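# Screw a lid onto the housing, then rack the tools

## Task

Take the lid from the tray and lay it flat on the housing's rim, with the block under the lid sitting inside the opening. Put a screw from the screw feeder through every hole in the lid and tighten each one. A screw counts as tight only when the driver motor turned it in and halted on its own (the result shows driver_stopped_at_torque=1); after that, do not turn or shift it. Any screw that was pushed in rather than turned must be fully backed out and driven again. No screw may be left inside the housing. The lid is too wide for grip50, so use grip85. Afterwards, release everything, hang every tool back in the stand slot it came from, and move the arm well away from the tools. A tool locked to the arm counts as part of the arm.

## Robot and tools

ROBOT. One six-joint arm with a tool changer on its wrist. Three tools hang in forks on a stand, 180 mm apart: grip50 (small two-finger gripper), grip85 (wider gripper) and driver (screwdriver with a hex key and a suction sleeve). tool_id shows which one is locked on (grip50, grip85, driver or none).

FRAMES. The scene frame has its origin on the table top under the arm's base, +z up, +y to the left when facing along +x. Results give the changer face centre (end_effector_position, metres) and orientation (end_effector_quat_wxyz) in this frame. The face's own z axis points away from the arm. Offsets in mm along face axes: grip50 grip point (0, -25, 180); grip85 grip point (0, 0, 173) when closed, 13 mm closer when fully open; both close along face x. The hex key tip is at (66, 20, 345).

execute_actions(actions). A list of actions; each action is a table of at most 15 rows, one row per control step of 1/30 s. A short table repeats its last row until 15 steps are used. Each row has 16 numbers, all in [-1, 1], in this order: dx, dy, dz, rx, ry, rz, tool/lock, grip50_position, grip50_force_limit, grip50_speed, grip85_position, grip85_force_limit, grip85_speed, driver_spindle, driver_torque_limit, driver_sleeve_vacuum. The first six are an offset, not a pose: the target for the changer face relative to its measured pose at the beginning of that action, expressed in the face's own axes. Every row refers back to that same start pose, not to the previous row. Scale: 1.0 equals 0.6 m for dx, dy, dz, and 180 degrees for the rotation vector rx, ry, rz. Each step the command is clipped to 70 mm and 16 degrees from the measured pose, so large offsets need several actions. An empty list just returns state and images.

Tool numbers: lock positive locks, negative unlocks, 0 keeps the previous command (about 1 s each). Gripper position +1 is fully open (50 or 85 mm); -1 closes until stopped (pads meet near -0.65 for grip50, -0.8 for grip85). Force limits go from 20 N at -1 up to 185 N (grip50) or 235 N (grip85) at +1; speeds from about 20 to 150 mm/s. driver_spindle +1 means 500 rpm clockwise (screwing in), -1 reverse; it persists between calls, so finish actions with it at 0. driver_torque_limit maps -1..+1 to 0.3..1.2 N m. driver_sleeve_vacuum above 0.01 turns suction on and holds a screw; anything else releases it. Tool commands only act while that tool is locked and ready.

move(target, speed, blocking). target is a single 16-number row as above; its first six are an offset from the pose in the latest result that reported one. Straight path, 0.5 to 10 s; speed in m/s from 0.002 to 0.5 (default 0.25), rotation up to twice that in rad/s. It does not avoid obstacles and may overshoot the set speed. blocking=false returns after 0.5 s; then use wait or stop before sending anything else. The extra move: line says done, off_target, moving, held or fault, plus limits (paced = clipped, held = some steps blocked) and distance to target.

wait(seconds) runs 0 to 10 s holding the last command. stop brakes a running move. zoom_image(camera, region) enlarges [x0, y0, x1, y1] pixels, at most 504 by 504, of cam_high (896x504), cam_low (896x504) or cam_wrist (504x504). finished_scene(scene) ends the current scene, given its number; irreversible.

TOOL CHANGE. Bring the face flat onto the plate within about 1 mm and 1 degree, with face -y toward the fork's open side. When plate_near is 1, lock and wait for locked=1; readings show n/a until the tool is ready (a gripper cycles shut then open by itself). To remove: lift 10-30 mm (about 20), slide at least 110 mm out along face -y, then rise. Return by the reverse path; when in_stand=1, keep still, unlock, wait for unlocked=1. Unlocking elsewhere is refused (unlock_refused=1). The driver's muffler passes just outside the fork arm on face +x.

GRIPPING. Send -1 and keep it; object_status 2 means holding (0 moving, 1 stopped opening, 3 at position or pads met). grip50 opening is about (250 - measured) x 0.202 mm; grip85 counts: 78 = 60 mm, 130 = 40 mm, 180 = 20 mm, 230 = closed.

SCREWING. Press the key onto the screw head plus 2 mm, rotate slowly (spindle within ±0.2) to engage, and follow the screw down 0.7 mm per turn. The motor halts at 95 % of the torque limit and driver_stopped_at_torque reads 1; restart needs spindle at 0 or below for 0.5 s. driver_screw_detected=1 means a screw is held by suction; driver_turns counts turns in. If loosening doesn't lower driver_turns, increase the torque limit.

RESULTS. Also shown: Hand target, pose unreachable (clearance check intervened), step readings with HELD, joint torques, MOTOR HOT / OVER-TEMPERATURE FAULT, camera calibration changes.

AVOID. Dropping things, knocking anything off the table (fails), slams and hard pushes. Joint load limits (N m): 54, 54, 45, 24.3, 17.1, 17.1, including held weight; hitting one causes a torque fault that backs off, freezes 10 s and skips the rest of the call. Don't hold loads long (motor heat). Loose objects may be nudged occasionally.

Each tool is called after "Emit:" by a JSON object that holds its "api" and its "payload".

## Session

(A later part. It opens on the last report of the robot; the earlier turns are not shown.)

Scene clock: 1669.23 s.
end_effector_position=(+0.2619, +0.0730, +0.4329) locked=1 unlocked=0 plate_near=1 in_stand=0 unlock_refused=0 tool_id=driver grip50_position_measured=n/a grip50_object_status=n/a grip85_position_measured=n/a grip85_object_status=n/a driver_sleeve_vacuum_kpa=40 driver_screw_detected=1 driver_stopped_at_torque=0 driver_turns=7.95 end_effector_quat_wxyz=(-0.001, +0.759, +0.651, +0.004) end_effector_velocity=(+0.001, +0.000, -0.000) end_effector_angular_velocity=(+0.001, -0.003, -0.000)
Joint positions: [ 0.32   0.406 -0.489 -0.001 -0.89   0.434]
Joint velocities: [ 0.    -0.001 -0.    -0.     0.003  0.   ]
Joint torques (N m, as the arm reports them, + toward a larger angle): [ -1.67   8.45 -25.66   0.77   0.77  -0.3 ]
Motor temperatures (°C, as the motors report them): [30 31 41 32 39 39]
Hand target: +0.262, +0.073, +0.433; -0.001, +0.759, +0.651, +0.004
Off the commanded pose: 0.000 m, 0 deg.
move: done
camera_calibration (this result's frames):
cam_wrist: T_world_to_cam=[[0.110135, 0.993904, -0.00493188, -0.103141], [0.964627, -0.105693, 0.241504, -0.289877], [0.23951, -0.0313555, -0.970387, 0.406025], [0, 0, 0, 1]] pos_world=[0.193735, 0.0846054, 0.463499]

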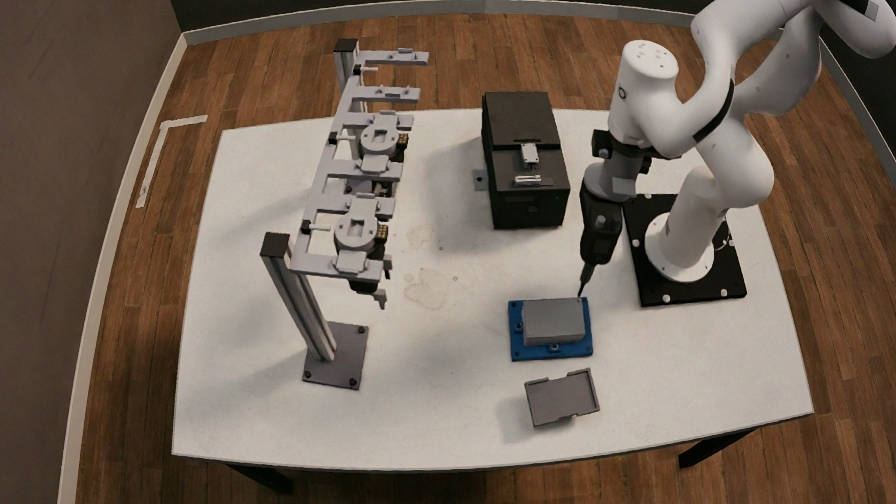

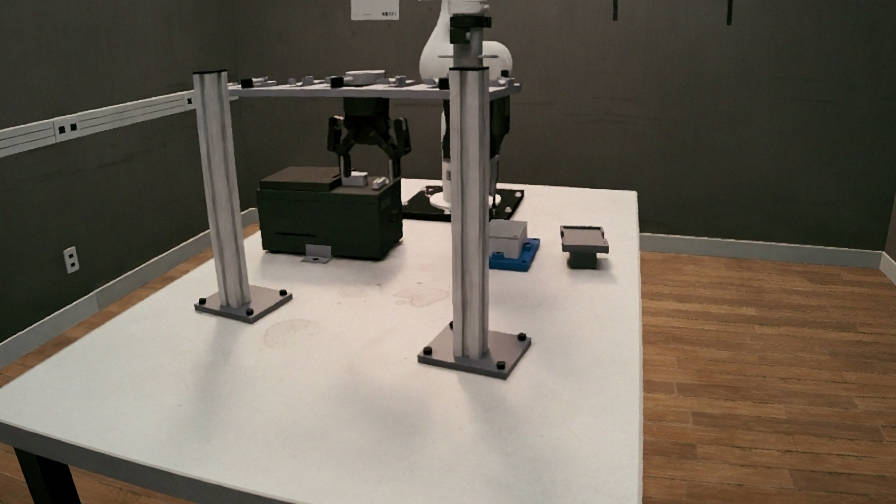

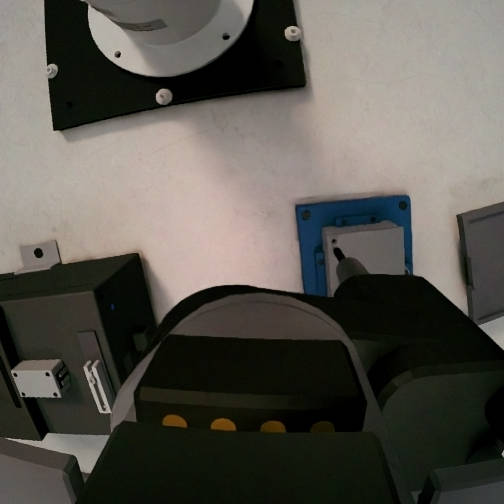

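Emit:
{"api": "execute_actions", "payload": {"actions": [[[0.0017,-0.0047,0,0,0,0,0,0,0,0,0,0,0,0,0,1]]]}}

Scene clock: 1708.80 s.
end_effector_position=(+0.2593, +0.0744, +0.4329) locked=1 unlocked=0 plate_near=1 in_stand=0 unlock_refused=0 tool_id=driver grip50_position_measured=n/a grip50_object_status=n/a grip85_position_measured=n/a grip85_object_status=n/a driver_sleeve_vacuum_kpa=40 driver_screw_detected=1 driver_stopped_at_torque=0 driver_turns=7.95 end_effector_quat_wxyz=(-0.001, +0.759, +0.651, +0.004) end_effector_velocity=(-0.000, +0.000, -0.000) end_effector_angular_velocity=(-0.000, +0.000, +0.000)
Joint positions: [ 0.328  0.413 -0.484 -0.001 -0.893  0.442]
Joint velocities: [ 0.001  0.     0.001 -0.    -0.     0.   ]
Joint torques (N m, as the arm reports them, + toward a larger angle): [ -2.26   7.34 -26.24   0.59   0.85  -0.19]
Motor temperatures (°C, as the motors report them): [30 30 41 32 39 39]
Hand target: +0.259, +0.074, +0.433; -0.001, +0.759, +0.651, +0.004
Off the commanded pose: 0.000 m, 0 deg.
Step readings (end_effector_position):
0: (+0.2619, +0.0730, +0.4328)
1: (+0.2619, +0.0730, +0.4328)
2: (+0.2615, +0.0732, +0.4328)
4: (+0.2602, +0.0739, +0.4329)
8: (+0.2594, +0.0743, +0.4329)
15: end_effector_position above
camera_calibration (this result's frames):
cam_wrist: T_world_to_cam=[[0.110143, 0.993904, -0.00491407, -0.104294], [0.964622, -0.105704, 0.241516, -0.287204], [0.239524, -0.0313416, -0.970384, 0.406689], [0, 0, 0, 1]] pos_world=[0.191119, 0.0860459, 0.463496]

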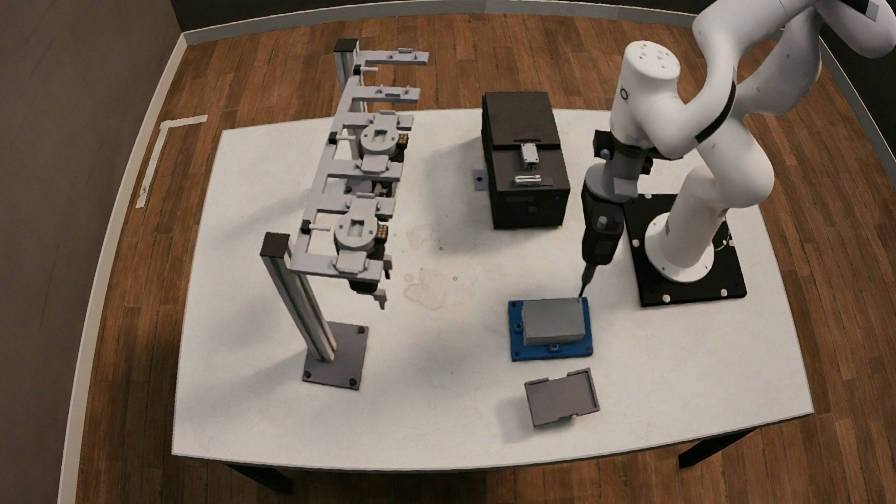

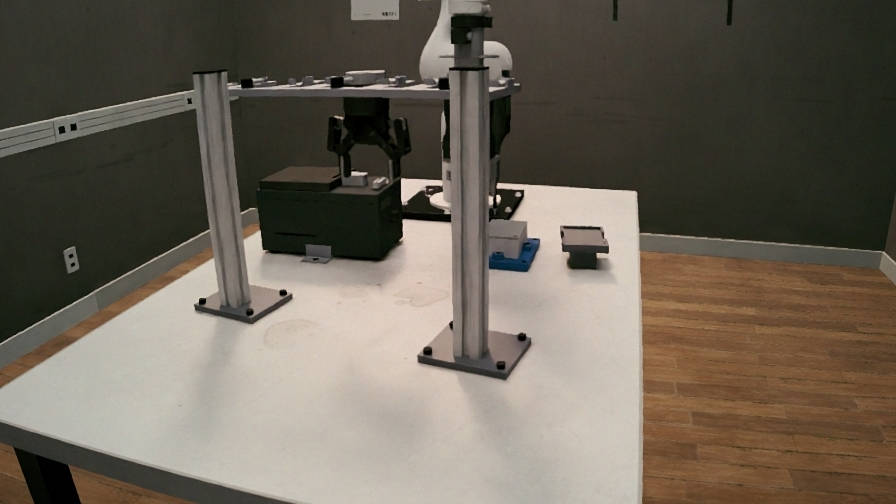

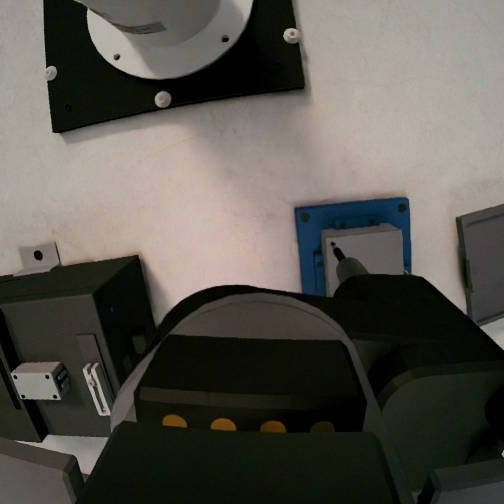

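Emit:
{"api": "zoom_image", "payload": {"camera": "cam_wrist", "region": [310, 215, 370, 275]}}

Region (310, 215, 370, 275) of cam_wrist's 504x504 image, scaled by 8.400, with more detail than that image has.

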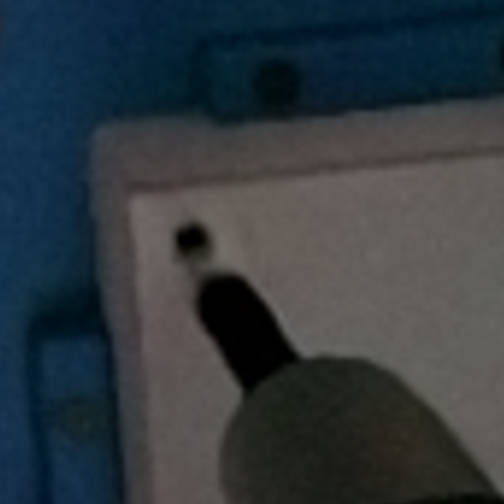

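Emit:
{"api": "move", "payload": {"target": [0,0,0.0175,0,0,0,0,0,0,0,0,0,0,0,0,1], "speed": 0.01}}

Emit:
{"api": "zoom_image", "payload": {"camera": "cam_wrist", "region": [310, 215, 370, 275]}}

Scene clock: 1723.77 s.
end_effector_position=(+0.2593, +0.0745, +0.4225) locked=1 unlocked=0 plate_near=1 in_stand=0 unlock_refused=0 tool_id=driver grip50_position_measured=n/a grip50_object_status=n/a grip85_position_measured=n/a grip85_object_status=n/a driver_sleeve_vacuum_kpa=40 driver_screw_detected=1 driver_stopped_at_torque=0 driver_turns=7.95 end_effector_quat_wxyz=(-0.001, +0.759, +0.651, +0.004) end_effector_velocity=(+0.001, +0.000, -0.000) end_effector_angular_velocity=(+0.001, -0.002, -0.000)
Joint positions: [ 0.328  0.4   -0.468 -0.001 -0.864  0.442]
Joint velocities: [-0.    -0.001 -0.     0.001  0.003 -0.   ]
Joint torques (N m, as the arm reports them, + toward a larger angle): [ -2.84   7.97 -25.98   0.66   0.82  -0.34]
Motor temperatures (°C, as the motors report them): [30 30 41 32 39 39]
Hand target: +0.259, +0.074, +0.422; -0.001, +0.759, +0.651, +0.004
Off the commanded pose: 0.000 m, 0 deg.
move: done
camera_calibration (this result's frames):
cam_wrist: T_world_to_cam=[[0.11018, 0.993899, -0.00496235, -0.104383], [0.964628, -0.105729, 0.241485, -0.284698], [0.239487, -0.0313936, -0.970392, 0.396553], [0, 0, 0, 1]] pos_world=[0.191159, 0.0860944, 0.453044]

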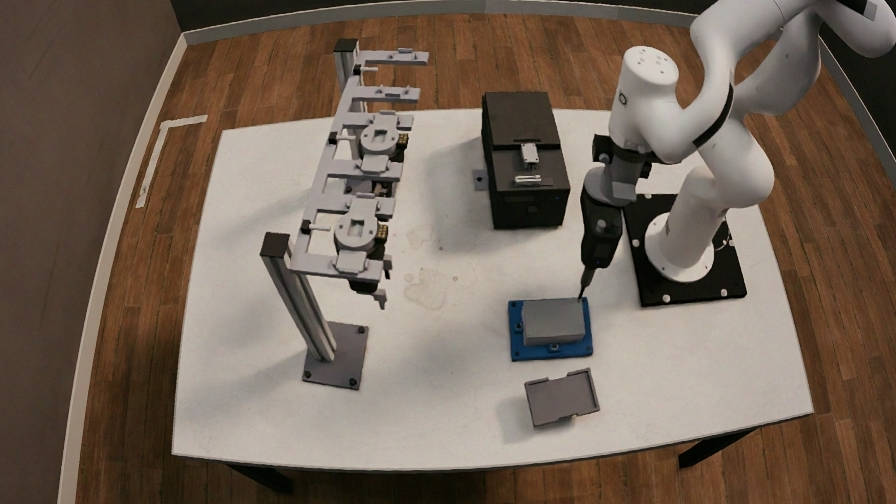

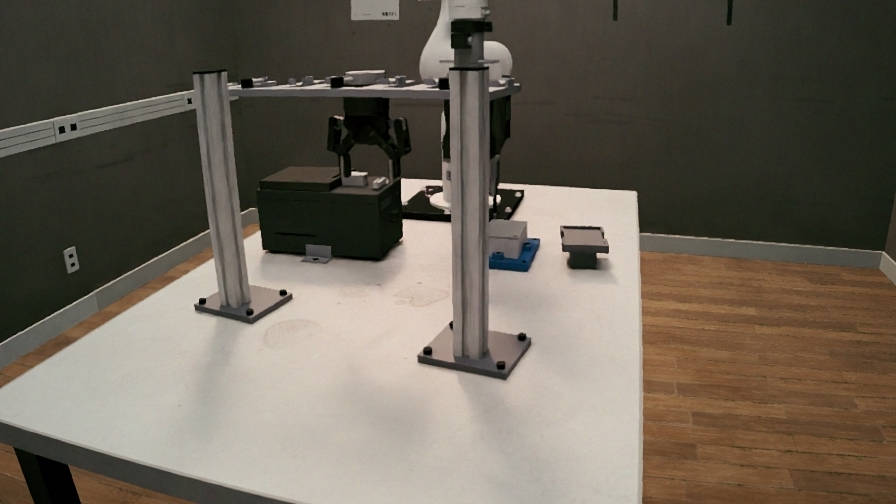

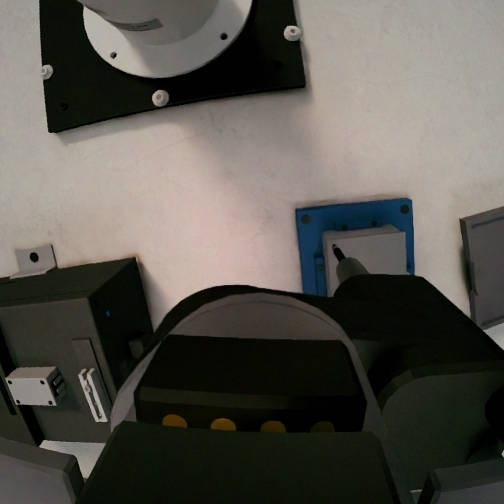

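Region (310, 215, 370, 275) of cam_wrist's 504x504 image, scaled by 8.400, with more detail than that image has.

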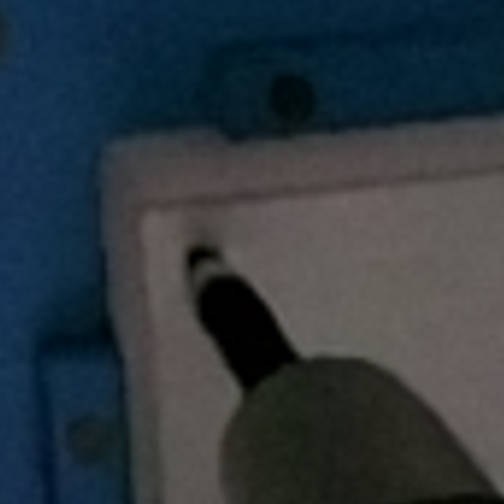

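Descend slowly through to 0.4165.

Emit:
{"api": "execute_actions", "payload": {"actions": [[[0,0,0.002,0,0,0,0,0,0,0,0,0,0,0,0,1]],[[0,0,0.002,0,0,0,0,0,0,0,0,0,0,0,0,1]],[[0,0,0.002,0,0,0,0,0,0,0,0,0,0,0,0,1]],[[0,0,0.002,0,0,0,0,0,0,0,0,0,0,0,0,1]]]}}

Emit:
{"api": "zoom_image", "payload": {"camera": "cam_wrist", "region": [310, 215, 370, 275]}}

Scene clock: 1732.83 s.
end_effector_position=(+0.2594, +0.0745, +0.4177) locked=1 unlocked=0 plate_near=1 in_stand=0 unlock_refused=0 tool_id=driver grip50_position_measured=n/a grip50_object_status=n/a grip85_position_measured=n/a grip85_object_status=n/a driver_sleeve_vacuum_kpa=31 driver_screw_detected=1 driver_stopped_at_torque=0 driver_turns=7.95 end_effector_quat_wxyz=(-0.001, +0.759, +0.651, +0.004) end_effector_velocity=(+0.000, -0.000, +0.000) end_effector_angular_velocity=(+0.001, -0.000, -0.001)
Joint positions: [ 0.328  0.394 -0.46  -0.001 -0.85   0.442]
Joint velocities: [-0.001  0.     0.     0.001  0.001 -0.001]
Joint torques (N m, as the arm reports them, + toward a larger angle): [ -2.26   8.56 -26.05   0.56   0.84  -0.27]
Motor temperatures (°C, as the motors report them): [30 30 41 32 39 39]
Hand target: +0.259, +0.074, +0.418; -0.001, +0.759, +0.651, +0.004
Off the commanded pose: 0.000 m, 0 deg.
Step readings (end_effector_position; steps 1 to 15: 1st action; 16 to 30: 2nd action; 31 to 45: 3rd action; 46 to 60: 4th action):
0: (+0.2594, +0.0745, +0.4224)
1: (+0.2594, +0.0745, +0.4224)
2: (+0.2594, +0.0745, +0.4223)
4: (+0.2594, +0.0745, +0.4217)
8: (+0.2593, +0.0744, +0.4213)
15: (+0.2594, +0.0745, +0.4213)
16: (+0.2594, +0.0745, +0.4213)
17: (+0.2594, +0.0745, +0.4211)
19: (+0.2594, +0.0745, +0.4205)
23: (+0.2593, +0.0745, +0.4201)
30: (+0.2593, +0.0745, +0.4201)
31: (+0.2593, +0.0745, +0.4201)
32: (+0.2594, +0.0745, +0.4199)
34: (+0.2594, +0.0745, +0.4193)
38: (+0.2593, +0.0745, +0.4189)
45: (+0.2594, +0.0745, +0.4189)
46: (+0.2594, +0.0745, +0.4189)
47: (+0.2594, +0.0745, +0.4187)
49: (+0.2594, +0.0745, +0.4181)
53: (+0.2593, +0.0745, +0.4177)
60: end_effector_position above
camera_calibration (this result's frames):
cam_wrist: T_world_to_cam=[[0.110189, 0.993898, -0.00497801, -0.104427], [0.964629, -0.105734, 0.241475, -0.283562], [0.239475, -0.0314097, -0.970394, 0.391929], [0, 0, 0, 1]] pos_world=[0.191181, 0.0861182, 0.448279]

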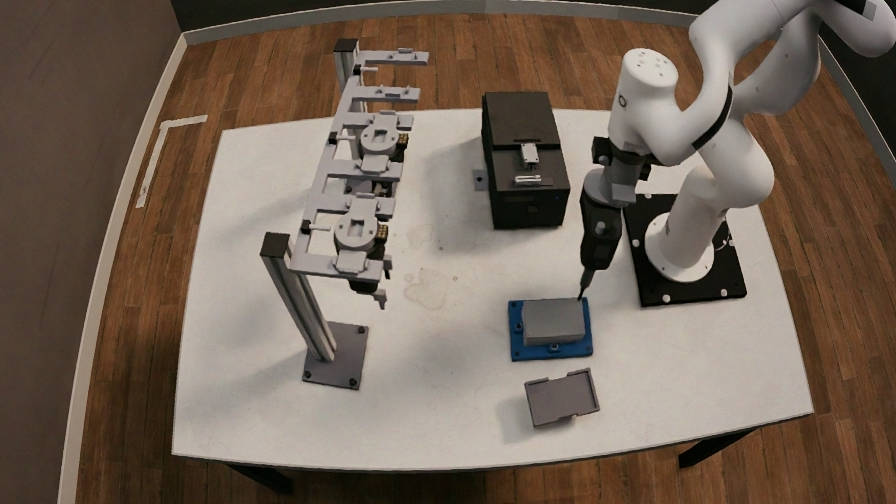

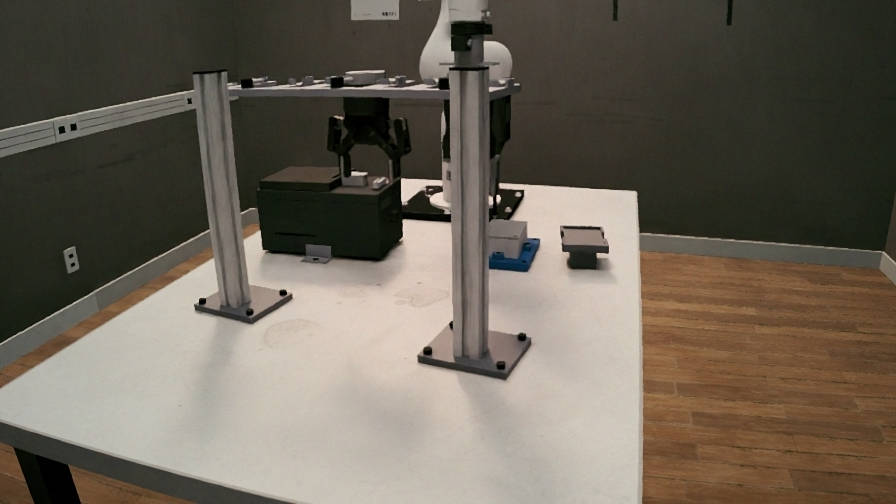

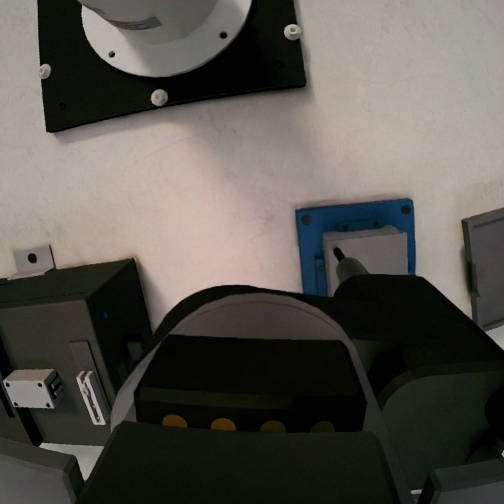

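Region (310, 215, 370, 275) of cam_wrist's 504x504 image, scaled by 8.400, with more detail than that image has.

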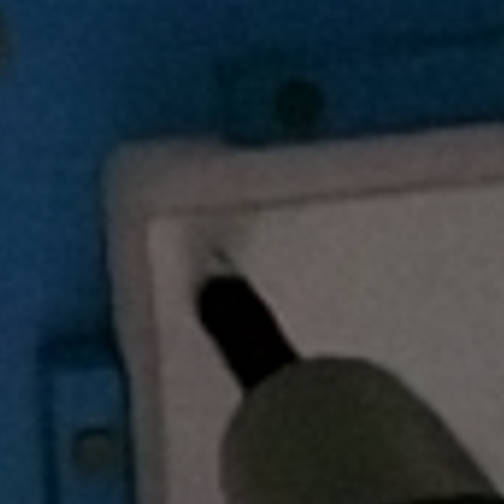

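Emit:
{"api": "execute_actions", "payload": {"actions": [[[0.0006,0,0,0,0,0,0,0,0,0,0,0,0,0,0,1]]]}}

Emit:
{"api": "zoom_image", "payload": {"camera": "cam_wrist", "region": [320, 230, 350, 260]}}

Scene clock: 1747.43 s.
end_effector_position=(+0.2594, +0.0748, +0.4177) locked=1 unlocked=0 plate_near=1 in_stand=0 unlock_refused=0 tool_id=driver grip50_position_measured=n/a grip50_object_status=n/a grip85_position_measured=n/a grip85_object_status=n/a driver_sleeve_vacuum_kpa=30 driver_screw_detected=0 driver_stopped_at_torque=0 driver_turns=7.95 end_effector_quat_wxyz=(-0.001, +0.759, +0.651, +0.004) end_effector_velocity=(-0.000, +0.000, -0.000) end_effector_angular_velocity=(+0.000, +0.001, -0.000)
Joint positions: [ 0.329  0.393 -0.461 -0.001 -0.85   0.443]
Joint velocities: [ 0.  0.  0.  0. -0.  0.]
Joint torques (N m, as the arm reports them, + toward a larger angle): [ -1.32   8.33 -25.29   0.89   0.93  -0.31]
Motor temperatures (°C, as the motors report them): [30 30 42 32 39 39]
Hand target: +0.259, +0.075, +0.418; -0.001, +0.759, +0.651, +0.004
Off the commanded pose: 0.000 m, 0 deg.
Step readings (end_effector_position):
0: (+0.2594, +0.0745, +0.4177)
1: (+0.2594, +0.0745, +0.4177)
2: (+0.2594, +0.0745, +0.4177)
4: (+0.2594, +0.0747, +0.4177)
8: (+0.2594, +0.0748, +0.4177)
15: end_effector_position above
camera_calibration (this result's frames):
cam_wrist: T_world_to_cam=[[0.110188, 0.993898, -0.00498784, -0.10478], [0.964635, -0.105732, 0.241454, -0.283566], [0.239453, -0.0314168, -0.9704, 0.391936], [0, 0, 0, 1]] pos_world=[0.191233, 0.0864715, 0.44828]

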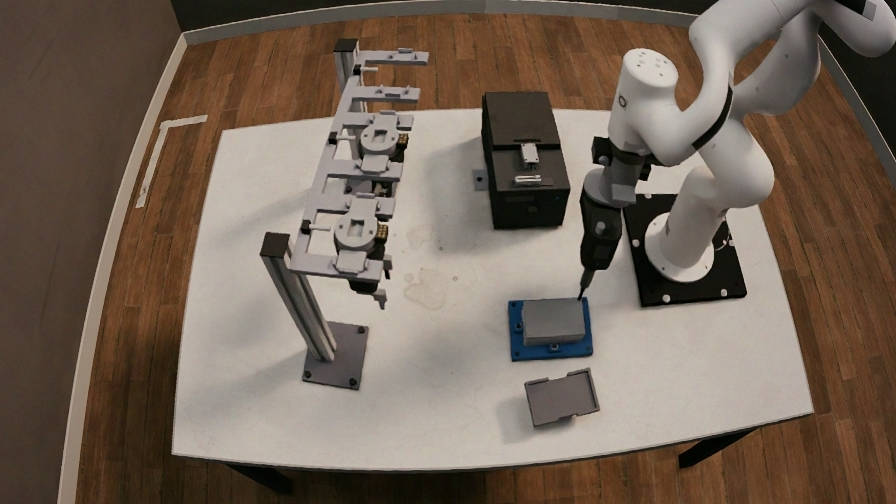

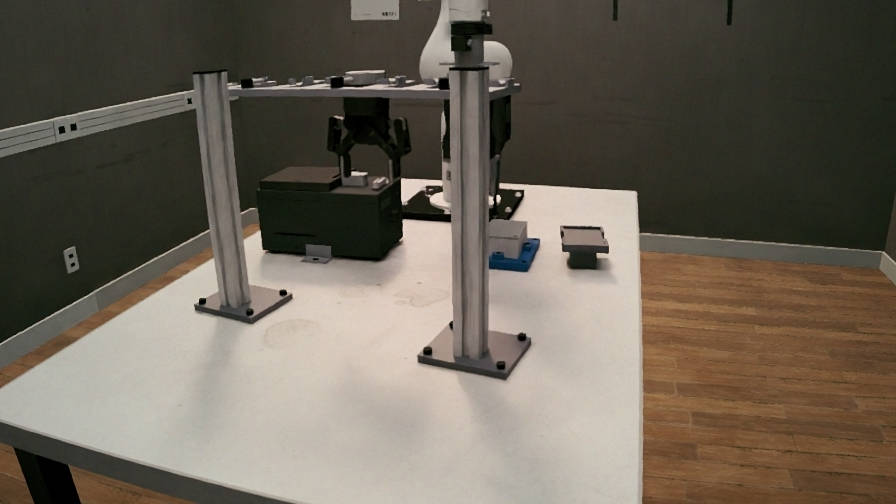

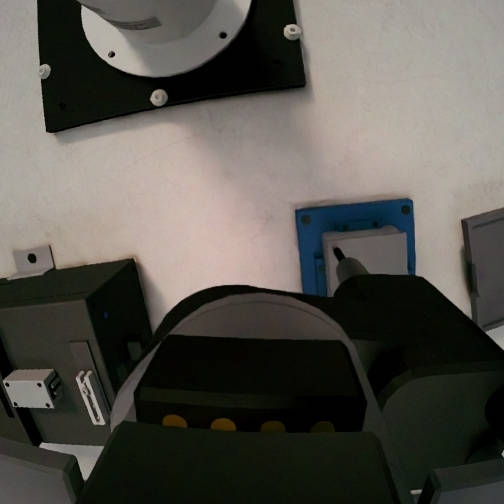

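Region (320, 230, 350, 260) of cam_wrist's 504x504 image, scaled by 16.800, with more detail than that image has.

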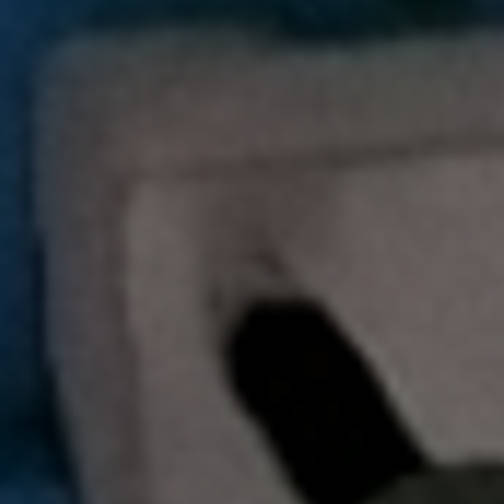

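Emit:
{"api": "execute_actions", "payload": {"actions": [[[-0.0012,0,0,0,0,0,0,0,0,0,0,0,0,0,0,1]]]}}

Scene clock: 1754.07 s.
end_effector_position=(+0.2593, +0.0741, +0.4177) locked=1 unlocked=0 plate_near=1 in_stand=0 unlock_refused=0 tool_id=driver grip50_position_measured=n/a grip50_object_status=n/a grip85_position_measured=n/a grip85_object_status=n/a driver_sleeve_vacuum_kpa=30 driver_screw_detected=0 driver_stopped_at_torque=0 driver_turns=7.95 end_effector_quat_wxyz=(-0.001, +0.759, +0.651, +0.004) end_effector_velocity=(+0.000, +0.000, +0.000) end_effector_angular_velocity=(+0.001, -0.001, +0.000)
Joint positions: [ 0.327  0.394 -0.46  -0.001 -0.85   0.441]
Joint velocities: [ 0.001 -0.    -0.     0.     0.001 -0.   ]
Joint torques (N m, as the arm reports them, + toward a larger angle): [ -1.55   8.16 -25.92   0.83   0.82  -0.2 ]
Motor temperatures (°C, as the motors report them): [30 30 42 32 39 39]
Hand target: +0.259, +0.074, +0.418; -0.001, +0.759, +0.651, +0.004
Off the commanded pose: 0.000 m, 0 deg.
Step readings (end_effector_position):
0: (+0.2594, +0.0748, +0.4177)
1: (+0.2594, +0.0748, +0.4177)
2: (+0.2594, +0.0747, +0.4177)
4: (+0.2594, +0.0744, +0.4177)
8: (+0.2593, +0.0741, +0.4177)
15: end_effector_position above
camera_calibration (this result's frames):
cam_wrist: T_world_to_cam=[[0.110187, 0.993898, -0.00497263, -0.104072], [0.964627, -0.105734, 0.241487, -0.283552], [0.239488, -0.0314055, -0.970391, 0.391925], [0, 0, 0, 1]] pos_world=[0.191128, 0.0857645, 0.448277]

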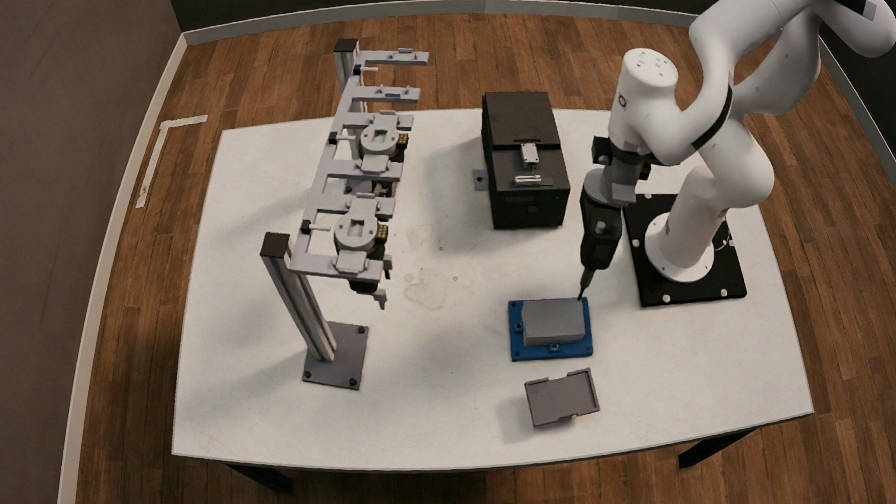

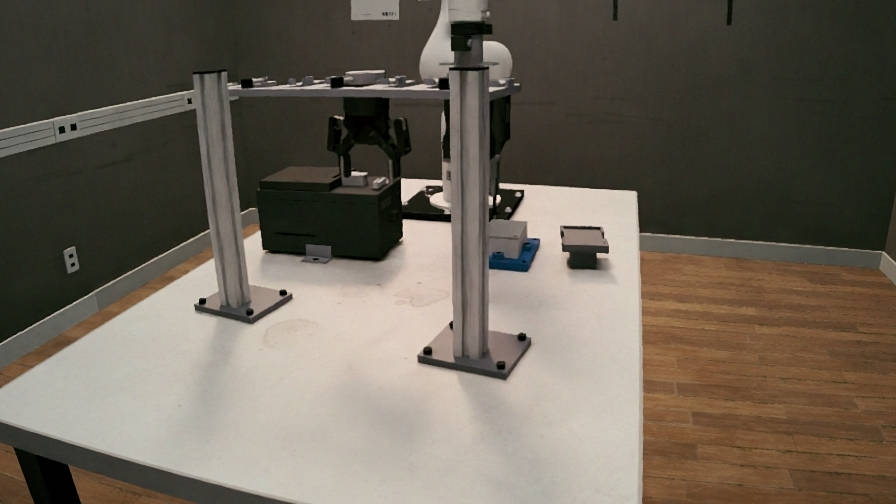

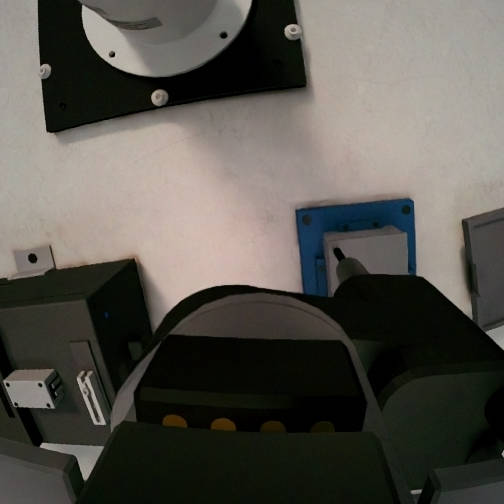

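Emit:
{"api": "execute_actions", "payload": {"actions": [[[0.0006,0,-0.003,0,0,0,0,0,0,0,0,0,0,0,0,1]],[[0,0,-0.004,0,0,0,0,0,0,0,0,0,0,0,0,1]]]}}

Emit:
{"api": "zoom_image", "payload": {"camera": "cam_wrist", "region": [315, 225, 355, 265]}}

Scene clock: 1760.50 s.
end_effector_position=(+0.2593, +0.0745, +0.4219) locked=1 unlocked=0 plate_near=1 in_stand=0 unlock_refused=0 tool_id=driver grip50_position_measured=n/a grip50_object_status=n/a grip85_position_measured=n/a grip85_object_status=n/a driver_sleeve_vacuum_kpa=39 driver_screw_detected=1 driver_stopped_at_torque=0 driver_turns=7.95 end_effector_quat_wxyz=(-0.001, +0.759, +0.651, +0.004) end_effector_velocity=(-0.000, +0.000, +0.000) end_effector_angular_velocity=(-0.001, +0.001, +0.000)
Joint positions: [ 0.328  0.399 -0.467 -0.001 -0.862  0.442]
Joint velocities: [ 0.    -0.    -0.001 -0.    -0.002 -0.   ]
Joint torques (N m, as the arm reports them, + toward a larger angle): [ -1.67   7.77 -25.92   0.62   0.87  -0.32]
Motor temperatures (°C, as the motors report them): [30 30 42 32 39 39]
Hand target: +0.259, +0.074, +0.422; -0.001, +0.759, +0.651, +0.004
Off the commanded pose: 0.000 m, 0 deg.
Step readings (end_effector_position; steps 1 to 15: 1st action; 16 to 30: 2nd action):
0: (+0.2593, +0.0741, +0.4177)
1: (+0.2593, +0.0741, +0.4177)
2: (+0.2593, +0.0742, +0.4179)
4: (+0.2593, +0.0743, +0.4188)
8: (+0.2594, +0.0745, +0.4195)
15: (+0.2594, +0.0745, +0.4195)
16: (+0.2594, +0.0745, +0.4195)
17: (+0.2593, +0.0744, +0.4198)
19: (+0.2593, +0.0745, +0.4210)
23: (+0.2594, +0.0745, +0.4219)
30: end_effector_position above
camera_calibration (this result's frames):
cam_wrist: T_world_to_cam=[[0.110174, 0.9939, -0.00498794, -0.104373], [0.964644, -0.105719, 0.241425, -0.284526], [0.239425, -0.0314102, -0.970407, 0.396], [0, 0, 0, 1]] pos_world=[0.191153, 0.0860949, 0.452452]

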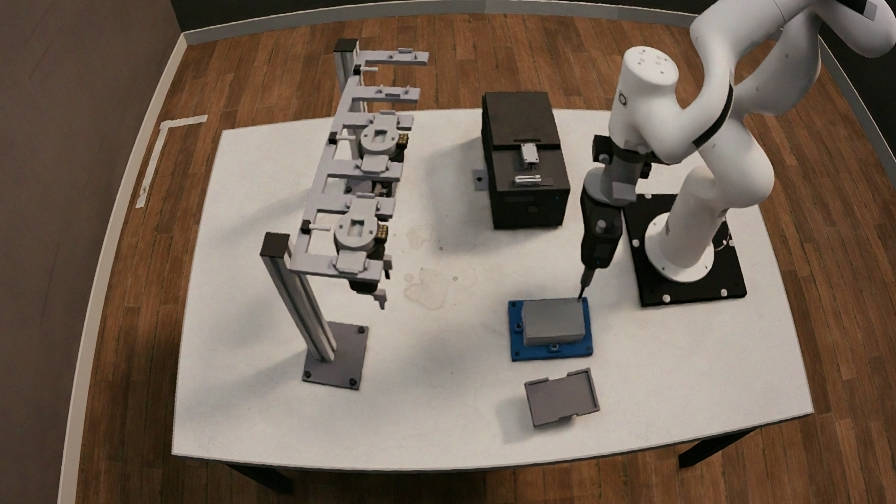

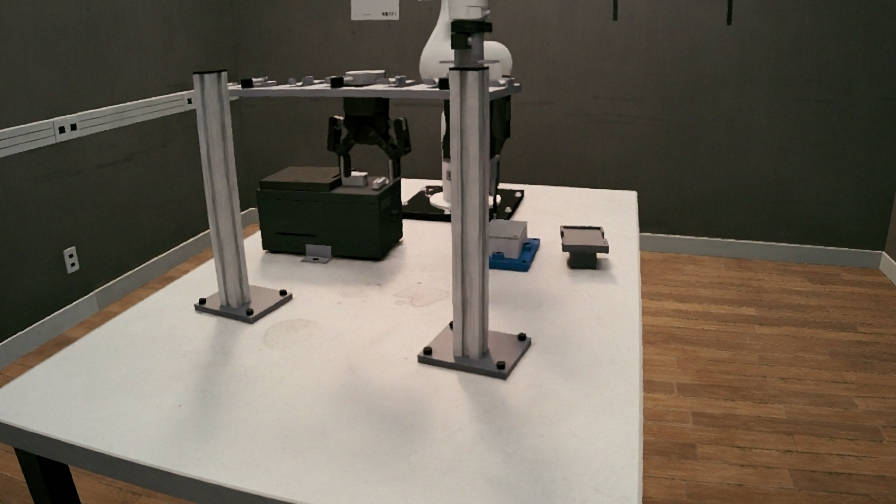

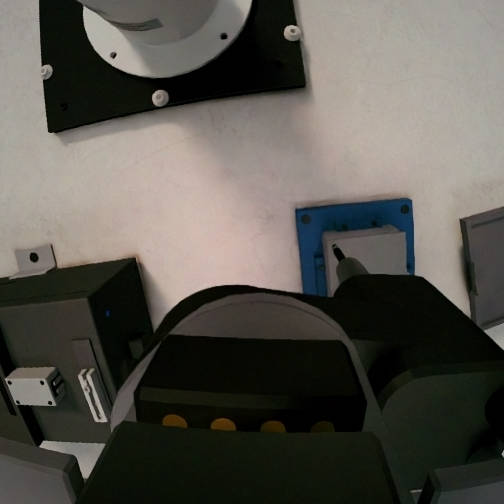

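Region (315, 225, 355, 265) of cam_wrist's 504x504 image, scaled by 12.600, with more detail than that image has.

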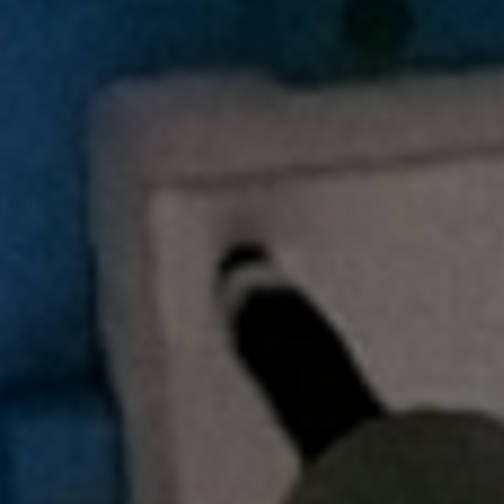

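Emit:
{"api": "execute_actions", "payload": {"actions": [[[0,-0.0007,0,0,0,0,0,0,0,0,0,0,0,0,0,1]],[[0,0,0.002,0,0,0,0,0,0,0,0,0,0,0,0,1]],[[0,0,0.002,0,0,0,0,0,0,0,0,0,0,0,0,1]],[[0,0,0.002,0,0,0,0,0,0,0,0,0,0,0,0,1]]]}}

Emit:
{"api": "zoom_image", "payload": {"camera": "cam_wrist", "region": [315, 225, 355, 265]}}

Scene clock: 1782.27 s.
end_effector_position=(+0.2589, +0.0745, +0.4183) locked=1 unlocked=0 plate_near=1 in_stand=0 unlock_refused=0 tool_id=driver grip50_position_measured=n/a grip50_object_status=n/a grip85_position_measured=n/a grip85_object_status=n/a driver_sleeve_vacuum_kpa=39 driver_screw_detected=1 driver_stopped_at_torque=0 driver_turns=7.95 end_effector_quat_wxyz=(-0.001, +0.759, +0.651, +0.004) end_effector_velocity=(-0.000, +0.000, +0.000) end_effector_angular_velocity=(+0.001, -0.001, -0.001)
Joint positions: [ 0.329  0.396 -0.461 -0.001 -0.852  0.443]
Joint velocities: [0.    0.001 0.    0.001 0.001 0.   ]
Joint torques (N m, as the arm reports them, + toward a larger angle): [ -1.27   8.45 -25.8    0.57   0.91  -0.27]
Motor temperatures (°C, as the motors report them): [30 30 42 32 39 39]
Hand target: +0.259, +0.075, +0.418; -0.001, +0.759, +0.651, +0.004
Off the commanded pose: 0.000 m, 0 deg.
Step readings (end_effector_position; steps 1 to 15: 1st action; 16 to 30: 2nd action; 31 to 45: 3rd action; 46 to 60: 4th action):
0: (+0.2593, +0.0745, +0.4219)
1: (+0.2593, +0.0745, +0.4219)
2: (+0.2593, +0.0745, +0.4219)
4: (+0.2591, +0.0745, +0.4219)
8: (+0.2589, +0.0745, +0.4219)
15: (+0.2589, +0.0745, +0.4219)
16: (+0.2589, +0.0745, +0.4219)
17: (+0.2590, +0.0745, +0.4217)
19: (+0.2589, +0.0745, +0.4211)
23: (+0.2589, +0.0745, +0.4207)
30: (+0.2589, +0.0745, +0.4207)
31: (+0.2589, +0.0745, +0.4207)
32: (+0.2590, +0.0745, +0.4205)
34: (+0.2590, +0.0745, +0.4199)
38: (+0.2589, +0.0745, +0.4195)
45: (+0.2589, +0.0745, +0.4195)
46: (+0.2589, +0.0745, +0.4195)
47: (+0.2590, +0.0745, +0.4193)
49: (+0.2589, +0.0745, +0.4187)
53: (+0.2589, +0.0745, +0.4183)
60: end_effector_position above
camera_calibration (this result's frames):
cam_wrist: T_world_to_cam=[[0.11018, 0.993899, -0.00500569, -0.104421], [0.964649, -0.105721, 0.241402, -0.283258], [0.2394, -0.0314263, -0.970412, 0.392634], [0, 0, 0, 1]] pos_world=[0.190753, 0.0861764, 0.448873]

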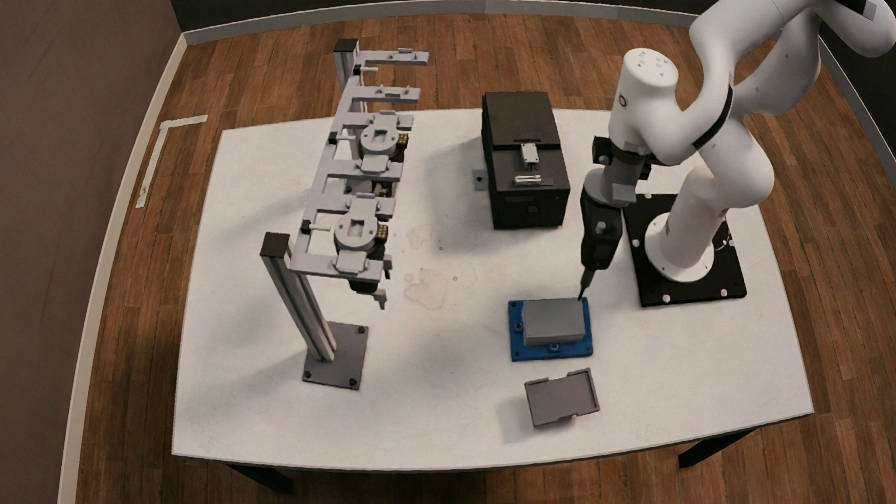

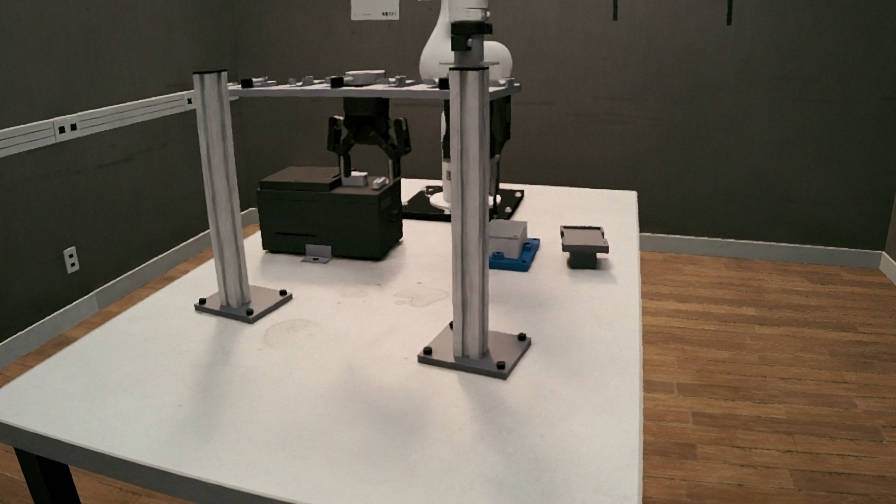

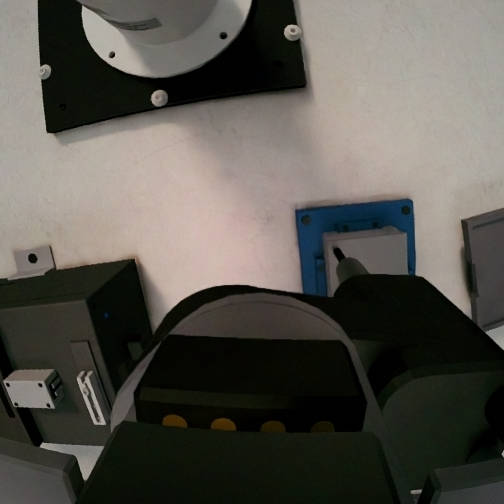

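Region (315, 225, 355, 265) of cam_wrist's 504x504 image, scaled by 12.600, with more detail than that image has.

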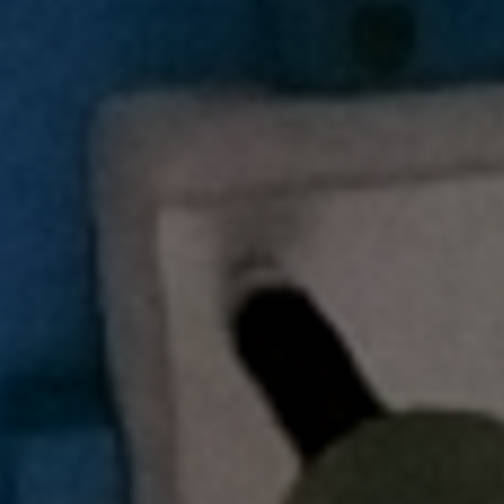

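Vacuum stays at 39. Continue.

Emit:
{"api": "execute_actions", "payload": {"actions": [[[0,0,0.002,0,0,0,0,0,0,0,0,0,0,0,0,1]],[[0,0,0.002,0,0,0,0,0,0,0,0,0,0,0,0,1]]]}}

Scene clock: 1787.77 s.
end_effector_position=(+0.2589, +0.0745, +0.4159) locked=1 unlocked=0 plate_near=1 in_stand=0 unlock_refused=0 tool_id=driver grip50_position_measured=n/a grip50_object_status=n/a grip85_position_measured=n/a grip85_object_status=n/a driver_sleeve_vacuum_kpa=39 driver_screw_detected=1 driver_stopped_at_torque=0 driver_turns=7.95 end_effector_quat_wxyz=(-0.001, +0.759, +0.651, +0.004) end_effector_velocity=(+0.000, -0.000, -0.000) end_effector_angular_velocity=(-0.000, -0.001, +0.000)
Joint positions: [ 0.329  0.393 -0.457 -0.001 -0.845  0.443]
Joint velocities: [ 0.    -0.     0.001 -0.     0.002  0.   ]
Joint torques (N m, as the arm reports them, + toward a larger angle): [ -2.27   9.09 -25.44   0.81   0.85  -0.25]
Motor temperatures (°C, as the motors report them): [30 30 42 32 39 39]
Hand target: +0.259, +0.075, +0.416; -0.001, +0.759, +0.651, +0.004
Off the commanded pose: 0.000 m, 0 deg.
Step readings (end_effector_position; steps 1 to 15: 1st action; 16 to 30: 2nd action):
0: (+0.2589, +0.0745, +0.4183)
1: (+0.2589, +0.0745, +0.4183)
2: (+0.2590, +0.0745, +0.4181)
4: (+0.2589, +0.0745, +0.4175)
8: (+0.2589, +0.0745, +0.4171)
15: (+0.2589, +0.0745, +0.4171)
16: (+0.2589, +0.0745, +0.4171)
17: (+0.2590, +0.0745, +0.4169)
19: (+0.2589, +0.0745, +0.4163)
23: (+0.2589, +0.0745, +0.4159)
30: end_effector_position above
camera_calibration (this result's frames):
cam_wrist: T_world_to_cam=[[0.110185, 0.993898, -0.00501414, -0.104443], [0.96465, -0.105725, 0.241398, -0.282689], [0.239395, -0.0314353, -0.970413, 0.390319], [0, 0, 0, 1]] pos_world=[0.190764, 0.0861881, 0.446487]

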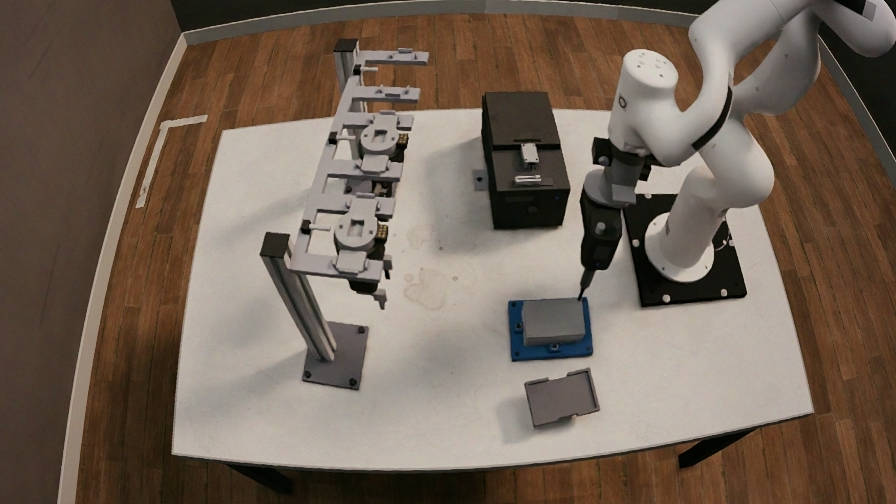

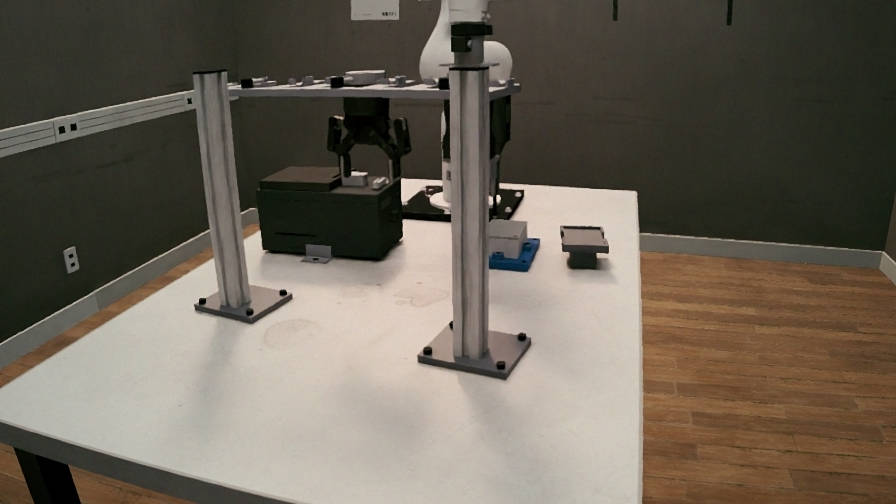

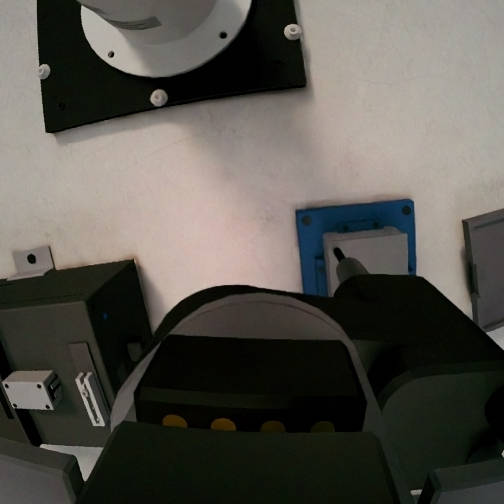

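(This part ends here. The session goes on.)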